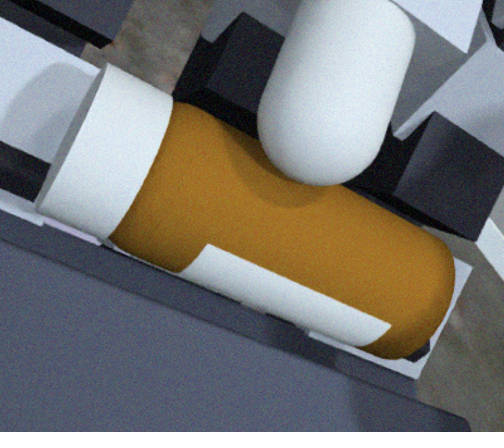

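Request:
{"api": "execute_actions", "payload": {"actions": [{"rows": [
[0.0002,0.0463,-0.0099,-0.0163,0.0003,-0.0002, 0.754,0,0.576,0.696,0.754,0,0.576,0.696,0.754,0,0.576,0.696,0.714,0.678,0.226,0.168,0.4,-0.6, 0,0.0333,0.0025,-0.0123,0.0004,0.001, -0.115,0,-0.008,0.28,0.164,0,-0.485,-0.896,-0.09,0,-0.008,0.28,-0.104,0.266,0.032,-0.018,0.2,-0.75]
], "steps": 15}], "pictures": true}}

Scene clock: 43.87 s of 4800.00 s.
left_arm: end_effector_position=(+0.4014, +0.7872, +0.6046) hand_goal=(+0.754, +0.000, +0.576, +0.696, +0.754, +0.000, +0.576, +0.696, +0.754, +0.000, +0.576, +0.696, +0.714, +0.678, +0.226, +0.168) hand_measured=(+0.764, +0.000, +0.576, +0.696, +0.764, +0.000, +0.576, +0.696, +0.764, +0.000, +0.576, +0.696, +0.724, +0.678, +0.226, +0.168) hand_current_ma=(+57, +0, +4, +0, +52, +0, +4, +0, +55, +0, +4, +0, +53, -4, -1, -2) hand_state=(goal, goal, goal, goal, goal, goal, goal, goal, goal, goal, goal, goal, goal, goal, goal, goal) hand_current_limit=0.40 hand_speed=-0.60 end_effector_quat_wxyz=(+0.290, +0.280, +0.627, +0.667) | right_arm: end_effector_position=(+0.4287, -0.0863, +0.3960) hand_goal=(-0.114, +0.000, -0.008, +0.280, +0.164, +0.000, -0.484, -0.896, -0.090, +0.000, -0.008, +0.280, -0.104, +0.266, +0.032, -0.018) hand_measured=(-0.096, +0.000, -0.006, +0.282, +0.170, +0.000, -0.464, -0.836, -0.074, +0.000, -0.006, +0.282, -0.088, +0.270, +0.034, -0.016) hand_current_ma=(+49, +0, +10, +13, +38, +0, +110, +249, +73, +0, +12, +12, +79, +31, +11, +11) hand_state=(moving, goal, goal, goal, goal, goal, moving, moving, moving, goal, goal, goal, goal, goal, goal, goal) hand_current_limit=0.20 hand_speed=-0.75 end_effector_quat_wxyz=(+0.285, +0.287, +0.653, +0.641)
Joint positions: left_arm=[0.626 1.056 1.089 0.023 0.001 0.009] | right_arm=[ 1.018  1.109  0.605  0.488  0.071 -0.003]
Joint velocities: left_arm=[-0.015 -0.024 -0.012 -0.007  0.007  0.022] | right_arm=[-0.024 -0.005  0.002  0.007 -0.022 -0.022]
Steps of this call (steps 1 to 90: nothing new was sent; then 29.40 s passed at rest; steps 91 to 101: the first 11 steps of this action). Readings (end_effector_position | what the end effector reports):
91: left_arm (+0.4014, +0.7872, +0.6046) | right_arm (+0.4287, -0.0863, +0.3960) | left_arm hand_goal=(+0.754, +0.000, +0.576, +0.696, +0.754, +0.000, +0.576, +0.696, +0.754, +0.000, +0.576, +0.696, +0.714, +0.678, +0.226, +0.168) hand_measured=(+0.764, +0.000, +0.576, +0.696, +0.764, +0.000, +0.576, +0.696, +0.764, +0.000, +0.576, +0.696, +0.724, +0.678, +0.226, +0.168) hand_current_ma=(+57, +0, +4, +0, +52, +0, +4, +0, +55, +0, +4, +0, +53, -4, -1, -2) hand_state=(goal, goal, goal, goal, goal, goal, goal, goal, goal, goal, goal, goal, goal, goal, goal, goal) hand_current_limit=0.40 hand_speed=-0.60 | right_arm hand_goal=(-0.114, +0.000, -0.008, +0.280, +0.164, +0.000, -0.484, -0.896, -0.090, +0.000, -0.008, +0.280, -0.104, +0.266, +0.032, -0.018) hand_measured=(+0.062, +0.000, -0.006, +0.282, +0.168, +0.000, -0.474, -0.748, +0.064, +0.000, -0.004, +0.282, -0.088, +0.270, +0.034, -0.016) hand_current_ma=(+87, +0, +14, +14, +18, +0, +210, +330, +95, +0, +15, +12, +79, +31, +11, +11) hand_state=(moving, goal, goal, goal, goal, goal, moving, blocked, moving, goal, goal, goal, goal, goal, goal, goal) hand_current_limit=0.20 hand_speed=-0.75
92: left_arm (+0.4014, +0.7872, +0.6046) | right_arm (+0.4287, -0.0863, +0.3960) | left_arm hand_goal=(+0.754, +0.000, +0.576, +0.696, +0.754, +0.000, +0.576, +0.696, +0.754, +0.000, +0.576, +0.696, +0.714, +0.678, +0.226, +0.168) hand_measured=(+0.764, +0.000, +0.576, +0.696, +0.764, +0.000, +0.576, +0.696, +0.764, +0.000, +0.576, +0.696, +0.724, +0.678, +0.226, +0.168) hand_current_ma=(+57, +0, +4, +0, +52, +0, +4, +0, +55, +0, +4, +0, +53, -4, -1, -2) hand_state=(goal, goal, goal, goal, goal, goal, goal, goal, goal, goal, goal, goal, goal, goal, goal, goal) hand_current_limit=0.40 hand_speed=-0.60 | right_arm hand_goal=(-0.114, +0.000, -0.008, +0.280, +0.164, +0.000, -0.484, -0.896, -0.090, +0.000, -0.008, +0.280, -0.104, +0.266, +0.032, -0.018) hand_measured=(+0.062, +0.000, -0.006, +0.282, +0.168, +0.000, -0.474, -0.748, +0.062, +0.000, -0.004, +0.282, -0.088, +0.270, +0.034, -0.016) hand_current_ma=(+159, +0, +14, +14, +18, +0, +116, +328, +169, +0, +15, +12, +79, +31, +11, +11) hand_state=(moving, goal, goal, goal, goal, goal, moving, blocked, moving, goal, goal, goal, goal, goal, goal, goal) hand_current_limit=0.20 hand_speed=-0.75
94: left_arm (+0.4014, +0.7872, +0.6046) | right_arm (+0.4287, -0.0863, +0.3960) | left_arm hand_goal=(+0.754, +0.000, +0.576, +0.696, +0.754, +0.000, +0.576, +0.696, +0.754, +0.000, +0.576, +0.696, +0.714, +0.678, +0.226, +0.168) hand_measured=(+0.764, +0.000, +0.576, +0.696, +0.764, +0.000, +0.576, +0.696, +0.764, +0.000, +0.576, +0.696, +0.724, +0.678, +0.226, +0.168) hand_current_ma=(+57, +0, +4, +0, +52, +0, +4, +0, +55, +0, +4, +0, +53, -4, -1, -2) hand_state=(goal, goal, goal, goal, goal, goal, goal, goal, goal, goal, goal, goal, goal, goal, goal, goal) hand_current_limit=0.40 hand_speed=-0.60 | right_arm hand_goal=(-0.114, +0.000, -0.008, +0.280, +0.164, +0.000, -0.484, -0.896, -0.090, +0.000, -0.008, +0.280, -0.104, +0.266, +0.032, -0.018) hand_measured=(+0.034, +0.000, -0.006, +0.282, +0.168, +0.000, -0.468, -0.762, +0.036, +0.000, -0.004, +0.282, -0.088, +0.270, +0.034, -0.016) hand_current_ma=(+128, +0, +14, +14, +21, +0, +89, +218, +142, +0, +15, +12, +79, +31, +11, +11) hand_state=(moving, goal, goal, goal, goal, goal, moving, moving, moving, goal, goal, goal, goal, goal, goal, goal) hand_current_limit=0.20 hand_speed=-0.75
98: left_arm (+0.4014, +0.7872, +0.6046) | right_arm (+0.4287, -0.0863, +0.3960) | left_arm hand_goal=(+0.754, +0.000, +0.576, +0.696, +0.754, +0.000, +0.576, +0.696, +0.754, +0.000, +0.576, +0.696, +0.714, +0.678, +0.226, +0.168) hand_measured=(+0.764, +0.000, +0.576, +0.696, +0.764, +0.000, +0.576, +0.696, +0.764, +0.000, +0.576, +0.696, +0.724, +0.678, +0.226, +0.168) hand_current_ma=(+57, +0, +4, +0, +52, +0, +4, +0, +55, +0, +4, +0, +53, -4, -1, -2) hand_state=(goal, goal, goal, goal, goal, goal, goal, goal, goal, goal, goal, goal, goal, goal, goal, goal) hand_current_limit=0.40 hand_speed=-0.60 | right_arm hand_goal=(-0.114, +0.000, -0.008, +0.280, +0.164, +0.000, -0.484, -0.896, -0.090, +0.000, -0.008, +0.280, -0.104, +0.266, +0.032, -0.018) hand_measured=(-0.044, +0.000, -0.006, +0.282, +0.168, +0.000, -0.464, -0.800, -0.042, +0.000, -0.006, +0.282, -0.088, +0.270, +0.034, -0.016) hand_current_ma=(+110, +0, +13, +13, +29, +0, +99, +237, +120, +0, +14, +12, +79, +31, +11, +11) hand_state=(moving, goal, goal, goal, goal, goal, goal, moving, moving, goal, goal, goal, goal, goal, goal, goal) hand_current_limit=0.20 hand_speed=-0.75
101: the state above

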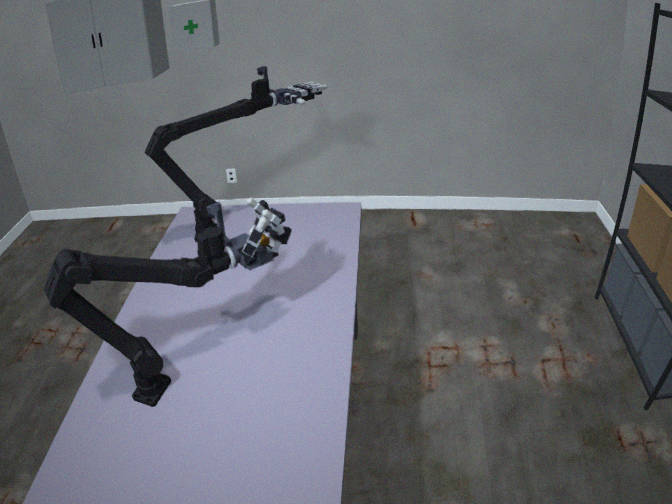

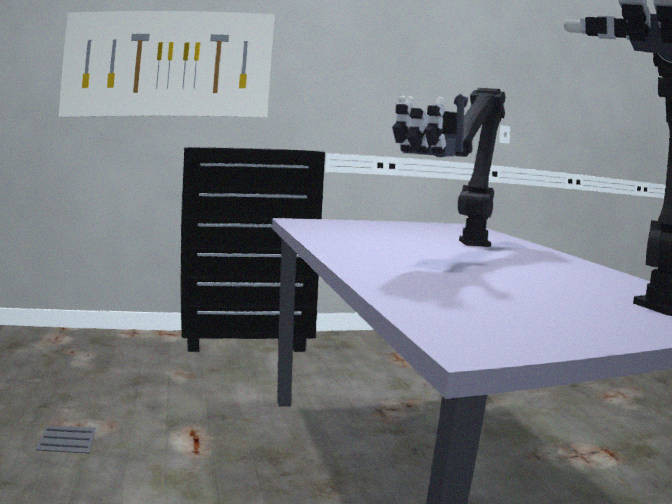

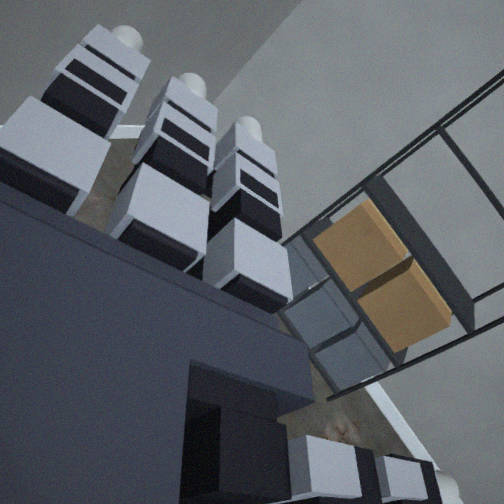

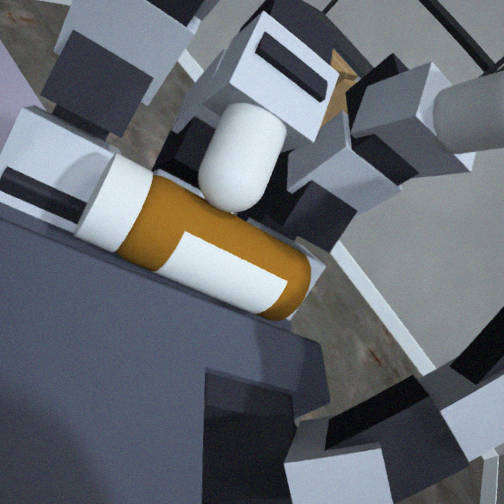

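Request:
{"api": "execute_actions", "payload": {"actions": [{"rows": [
[0.0002,0.0463,-0.0099,-0.0163,0.0003,-0.0002, 0.754,0,0.576,0.696,0.754,0,0.576,0.696,0.754,0,0.576,0.696,0.714,0.678,0.226,0.168,0.4,-0.6, 0,0.0333,0.0025,-0.0123,0.0004,0.001, -0.115,0,-0.008,0.28,0.176,0,-0.485,-0.91,-0.09,0,-0.008,0.28,-0.104,0.266,0.032,-0.018,0.2,-0.6],
[0.0002,0.0463,-0.0099,-0.0163,0.0003,-0.0002, 0.754,0,0.576,0.696,0.754,0,0.576,0.696,0.754,0,0.576,0.696,0.714,0.678,0.226,0.168,0.4,-0.6, 0,0.0333,0.0025,-0.0123,0.0004,0.001, -0.115,0,-0.008,0.28,0.185,0,-0.488,-0.92,-0.09,0,-0.008,0.28,-0.104,0.266,0.032,-0.018,0.2,-0.6],
[0.0002,0.0463,-0.0099,-0.0163,0.0003,-0.0002, 0.754,0,0.576,0.696,0.754,0,0.576,0.696,0.754,0,0.576,0.696,0.714,0.678,0.226,0.168,0.4,-0.6, 0,0.0333,0.0025,-0.0123,0.0004,0.001, -0.115,0,-0.008,0.28,0.193,0,-0.492,-0.93,-0.09,0,-0.008,0.28,-0.104,0.266,0.032,-0.018,0.2,-0.6],
[0.0002,0.0463,-0.0099,-0.0163,0.0003,-0.0002, 0.754,0,0.576,0.696,0.754,0,0.576,0.696,0.754,0,0.576,0.696,0.714,0.678,0.226,0.168,0.4,-0.6, 0,0.0333,0.0025,-0.0123,0.0004,0.001, -0.115,0,-0.008,0.28,0.201,0,-0.497,-0.93,-0.09,0,-0.008,0.28,-0.104,0.266,0.032,-0.018,0.2,-0.6],
[0.0002,0.0463,-0.0099,-0.0163,0.0003,-0.0002, 0.754,0,0.576,0.696,0.754,0,0.576,0.696,0.754,0,0.576,0.696,0.714,0.678,0.226,0.168,0.4,-0.6, 0,0.0333,0.0025,-0.0123,0.0004,0.001, -0.115,0,-0.008,0.28,0.209,0,-0.502,-0.93,-0.09,0,-0.008,0.28,-0.104,0.266,0.032,-0.018,0.2,-0.6],
[0.0002,0.0463,-0.0099,-0.0163,0.0003,-0.0002, 0.754,0,0.576,0.696,0.754,0,0.576,0.696,0.754,0,0.576,0.696,0.714,0.678,0.226,0.168,0.4,-0.6, 0,0.0333,0.0025,-0.0123,0.0004,0.001, -0.115,0,-0.008,0.28,0.217,0,-0.508,-0.93,-0.09,0,-0.008,0.28,-0.104,0.266,0.032,-0.018,0.2,-0.6],
[0.0002,0.0463,-0.0099,-0.0163,0.0003,-0.0002, 0.754,0,0.576,0.696,0.754,0,0.576,0.696,0.754,0,0.576,0.696,0.714,0.678,0.226,0.168,0.4,-0.6, 0,0.0333,0.0025,-0.0123,0.0004,0.001, -0.115,0,-0.008,0.28,0.225,0,-0.515,-0.93,-0.09,0,-0.008,0.28,-0.104,0.266,0.032,-0.018,0.2,-0.6],
[0.0002,0.0463,-0.0099,-0.0163,0.0003,-0.0002, 0.754,0,0.576,0.696,0.754,0,0.576,0.696,0.754,0,0.576,0.696,0.714,0.678,0.226,0.168,0.4,-0.6, 0,0.0333,0.0025,-0.0123,0.0004,0.001, -0.115,0,-0.008,0.28,0.233,0,-0.522,-0.93,-0.09,0,-0.008,0.28,-0.104,0.266,0.032,-0.018,0.2,-0.6],
[0.0002,0.0463,-0.0099,-0.0163,0.0003,-0.0002, 0.754,0,0.576,0.696,0.754,0,0.576,0.696,0.754,0,0.576,0.696,0.714,0.678,0.226,0.168,0.4,-0.6, 0,0.0333,0.0025,-0.0123,0.0004,0.001, -0.115,0,-0.008,0.28,0.240,0,-0.530,-0.93,-0.09,0,-0.008,0.28,-0.104,0.266,0.032,-0.018,0.2,-0.6]
], "steps": 15}], "pictures": true}}

Scene clock: 45.17 s of 4800.00 s.
left_arm: end_effector_position=(+0.4014, +0.7872, +0.6046) hand_goal=(+0.754, +0.000, +0.576, +0.696, +0.754, +0.000, +0.576, +0.696, +0.754, +0.000, +0.576, +0.696, +0.714, +0.678, +0.226, +0.168) hand_measured=(+0.764, +0.000, +0.576, +0.696, +0.764, +0.000, +0.576, +0.696, +0.764, +0.000, +0.576, +0.696, +0.724, +0.678, +0.226, +0.168) hand_current_ma=(+57, +0, +4, +0, +52, +0, +4, +0, +55, +0, +4, +0, +53, -4, -1, -2) hand_state=(goal, goal, goal, goal, goal, goal, goal, goal, goal, goal, goal, goal, goal, goal, goal, goal) hand_current_limit=0.40 hand_speed=-0.60 end_effector_quat_wxyz=(+0.290, +0.280, +0.627, +0.667) | right_arm: end_effector_position=(+0.4287, -0.0863, +0.3960) hand_goal=(-0.114, +0.000, -0.008, +0.280, +0.240, +0.000, -0.530, -0.930, -0.090, +0.000, -0.008, +0.280, -0.104, +0.266, +0.032, -0.018) hand_measured=(-0.102, +0.000, -0.006, +0.282, +0.242, +0.000, -0.522, -0.926, -0.076, +0.000, -0.006, +0.282, -0.088, +0.270, +0.034, -0.016) hand_current_ma=(+67, +0, +11, +13, +33, +0, +0, +12, +77, +0, +12, +12, +79, +31, +11, +11) hand_state=(goal, goal, goal, goal, moving, goal, moving, moving, goal, goal, goal, goal, goal, goal, goal, goal) hand_current_limit=0.20 hand_speed=-0.60 end_effector_quat_wxyz=(+0.285, +0.287, +0.653, +0.641)
Joint positions: left_arm=[0.626 1.056 1.089 0.023 0.001 0.009] | right_arm=[ 1.018  1.109  0.605  0.488  0.071 -0.003]
Joint velocities: left_arm=[ 0.005 -0.015  0.017 -0.027 -0.037 -0.037] | right_arm=[-0.005  0.005  0.002 -0.007  0.022 -0.037]
Off your previous action's commanded pose (left_arm): 0.028 m, 3 deg at its last step (step 4 of this call).
Off your previous action's commanded pose (right_arm): 0.020 m, 2 deg at its last step (step 4 of this call).
Steps of this call (steps 1 to 4: the last 4 steps of your previous action; steps 5 to 28: nothing new was sent; steps 29 to 39: the first 11 steps of this action). Readings (end_effector_position | what the end effector reports):
29: left_arm (+0.4014, +0.7872, +0.6046) | right_arm (+0.4287, -0.0863, +0.3960) | left_arm hand_goal=(+0.754, +0.000, +0.576, +0.696, +0.754, +0.000, +0.576, +0.696, +0.754, +0.000, +0.576, +0.696, +0.714, +0.678, +0.226, +0.168) hand_measured=(+0.764, +0.000, +0.576, +0.696, +0.764, +0.000, +0.576, +0.696, +0.764, +0.000, +0.576, +0.696, +0.724, +0.678, +0.226, +0.168) hand_current_ma=(+57, +0, +4, +0, +52, +0, +4, +0, +55, +0, +4, +0, +53, -4, -1, -2) hand_state=(goal, goal, goal, goal, goal, goal, goal, goal, goal, goal, goal, goal, goal, goal, goal, goal) hand_current_limit=0.40 hand_speed=-0.60 | right_arm hand_goal=(-0.114, +0.000, -0.008, +0.280, +0.176, +0.000, -0.484, -0.910, -0.090, +0.000, -0.008, +0.280, -0.104, +0.266, +0.032, -0.018) hand_measured=(-0.102, +0.000, -0.006, +0.282, +0.172, +0.000, -0.460, -0.848, -0.076, +0.000, -0.006, +0.282, -0.088, +0.270, +0.034, -0.016) hand_current_ma=(+69, +0, +11, +13, +41, +0, +119, +240, +79, +0, +12, +12, +79, +31, +11, +11) hand_state=(goal, goal, goal, goal, moving, goal, blocked, moving, goal, goal, goal, goal, goal, goal, goal, goal) hand_current_limit=0.20 hand_speed=-0.60
30: left_arm (+0.4014, +0.7872, +0.6046) | right_arm (+0.4287, -0.0863, +0.3960) | left_arm hand_goal=(+0.754, +0.000, +0.576, +0.696, +0.754, +0.000, +0.576, +0.696, +0.754, +0.000, +0.576, +0.696, +0.714, +0.678, +0.226, +0.168) hand_measured=(+0.764, +0.000, +0.576, +0.696, +0.764, +0.000, +0.576, +0.696, +0.764, +0.000, +0.576, +0.696, +0.724, +0.678, +0.226, +0.168) hand_current_ma=(+57, +0, +4, +0, +52, +0, +4, +0, +55, +0, +4, +0, +53, -4, -1, -2) hand_state=(goal, goal, goal, goal, goal, goal, goal, goal, goal, goal, goal, goal, goal, goal, goal, goal) hand_current_limit=0.40 hand_speed=-0.60 | right_arm hand_goal=(-0.114, +0.000, -0.008, +0.280, +0.186, +0.000, -0.488, -0.920, -0.090, +0.000, -0.008, +0.280, -0.104, +0.266, +0.032, -0.018) hand_measured=(-0.102, +0.000, -0.006, +0.282, +0.172, +0.000, -0.460, -0.850, -0.076, +0.000, -0.006, +0.282, -0.088, +0.270, +0.034, -0.016) hand_current_ma=(+69, +0, +11, +13, +8, +0, +121, +283, +79, +0, +12, +12, +79, +31, +11, +11) hand_state=(goal, goal, goal, goal, moving, goal, moving, moving, goal, goal, goal, goal, goal, goal, goal, goal) hand_current_limit=0.20 hand_speed=-0.60
32: left_arm (+0.4014, +0.7872, +0.6046) | right_arm (+0.4287, -0.0863, +0.3960) | left_arm hand_goal=(+0.754, +0.000, +0.576, +0.696, +0.754, +0.000, +0.576, +0.696, +0.754, +0.000, +0.576, +0.696, +0.714, +0.678, +0.226, +0.168) hand_measured=(+0.764, +0.000, +0.576, +0.696, +0.764, +0.000, +0.576, +0.696, +0.764, +0.000, +0.576, +0.696, +0.724, +0.678, +0.226, +0.168) hand_current_ma=(+57, +0, +4, +0, +52, +0, +4, +0, +55, +0, +4, +0, +53, -4, -1, -2) hand_state=(goal, goal, goal, goal, goal, goal, goal, goal, goal, goal, goal, goal, goal, goal, goal, goal) hand_current_limit=0.40 hand_speed=-0.60 | right_arm hand_goal=(-0.114, +0.000, -0.008, +0.280, +0.202, +0.000, -0.496, -0.930, -0.090, +0.000, -0.008, +0.280, -0.104, +0.266, +0.032, -0.018) hand_measured=(-0.102, +0.000, -0.006, +0.282, +0.188, +0.000, -0.460, -0.872, -0.076, +0.000, -0.006, +0.282, -0.088, +0.270, +0.034, -0.016) hand_current_ma=(+68, +0, +11, +13, +30, +0, +163, +204, +78, +0, +12, +12, +79, +31, +11, +11) hand_state=(goal, goal, goal, goal, moving, goal, moving, moving, goal, goal, goal, goal, goal, goal, goal, goal) hand_current_limit=0.20 hand_speed=-0.60
36: left_arm (+0.4014, +0.7872, +0.6046) | right_arm (+0.4287, -0.0863, +0.3960) | left_arm hand_goal=(+0.754, +0.000, +0.576, +0.696, +0.754, +0.000, +0.576, +0.696, +0.754, +0.000, +0.576, +0.696, +0.714, +0.678, +0.226, +0.168) hand_measured=(+0.764, +0.000, +0.576, +0.696, +0.764, +0.000, +0.576, +0.696, +0.764, +0.000, +0.576, +0.696, +0.724, +0.678, +0.226, +0.168) hand_current_ma=(+57, +0, +4, +0, +52, +0, +4, +0, +55, +0, +4, +0, +53, -4, -1, -2) hand_state=(goal, goal, goal, goal, goal, goal, goal, goal, goal, goal, goal, goal, goal, goal, goal, goal) hand_current_limit=0.40 hand_speed=-0.60 | right_arm hand_goal=(-0.114, +0.000, -0.008, +0.280, +0.234, +0.000, -0.522, -0.930, -0.090, +0.000, -0.008, +0.280, -0.104, +0.266, +0.032, -0.018) hand_measured=(-0.102, +0.000, -0.006, +0.282, +0.220, +0.000, -0.496, -0.920, -0.076, +0.000, -0.006, +0.282, -0.088, +0.270, +0.034, -0.016) hand_current_ma=(+67, +0, +11, +13, +12, +0, +32, +29, +77, +0, +12, +12, +79, +31, +11, +11) hand_state=(goal, goal, goal, goal, moving, goal, moving, moving, goal, goal, goal, goal, goal, goal, goal, goal) hand_current_limit=0.20 hand_speed=-0.60
39: the state above

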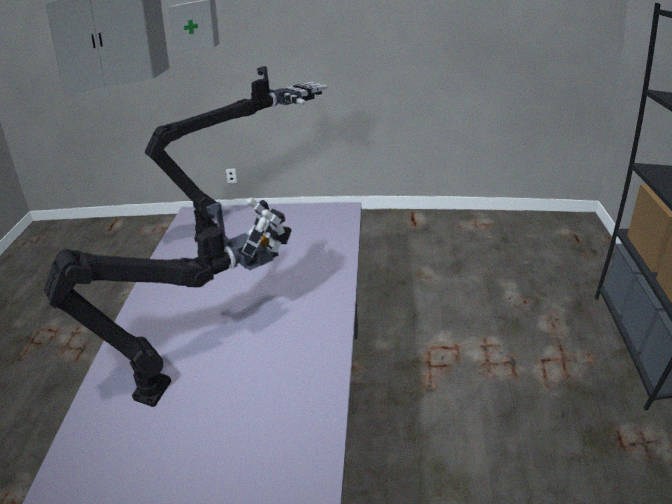

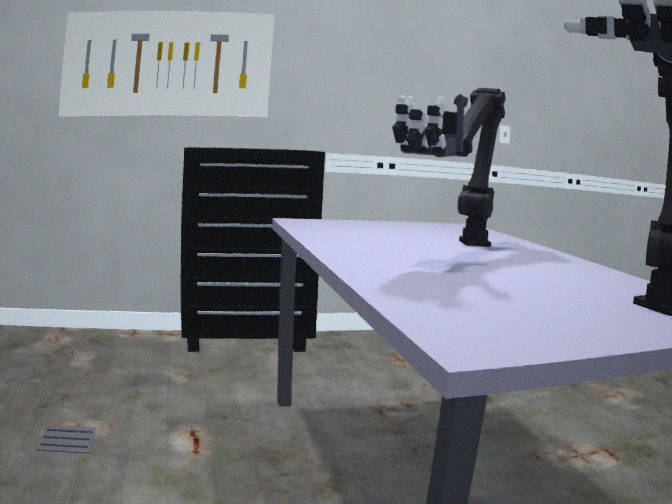

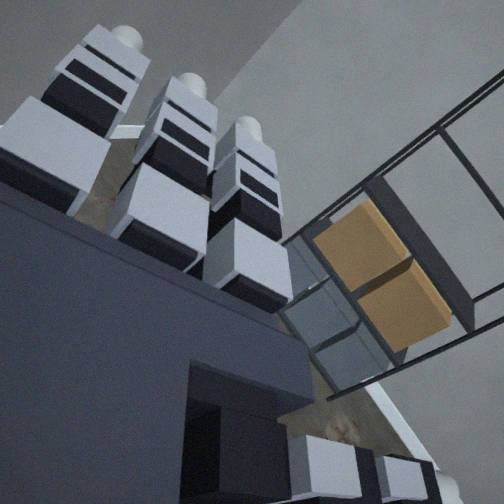

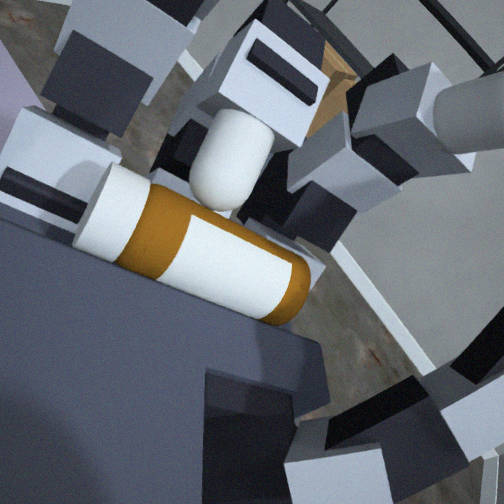

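Request:
{"api": "zoom_image", "payload": {"camera": "cam_right_wrist", "region": [60, 110, 340, 350]}}

Region (60, 110, 340, 350) of cam_right_wrist's 504x504 image, scaled by 1.800, with more detail than that image has; it fills the top 432 rows of this view, and the rest is white.

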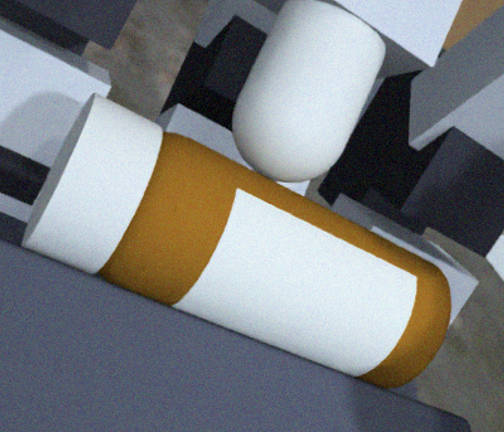

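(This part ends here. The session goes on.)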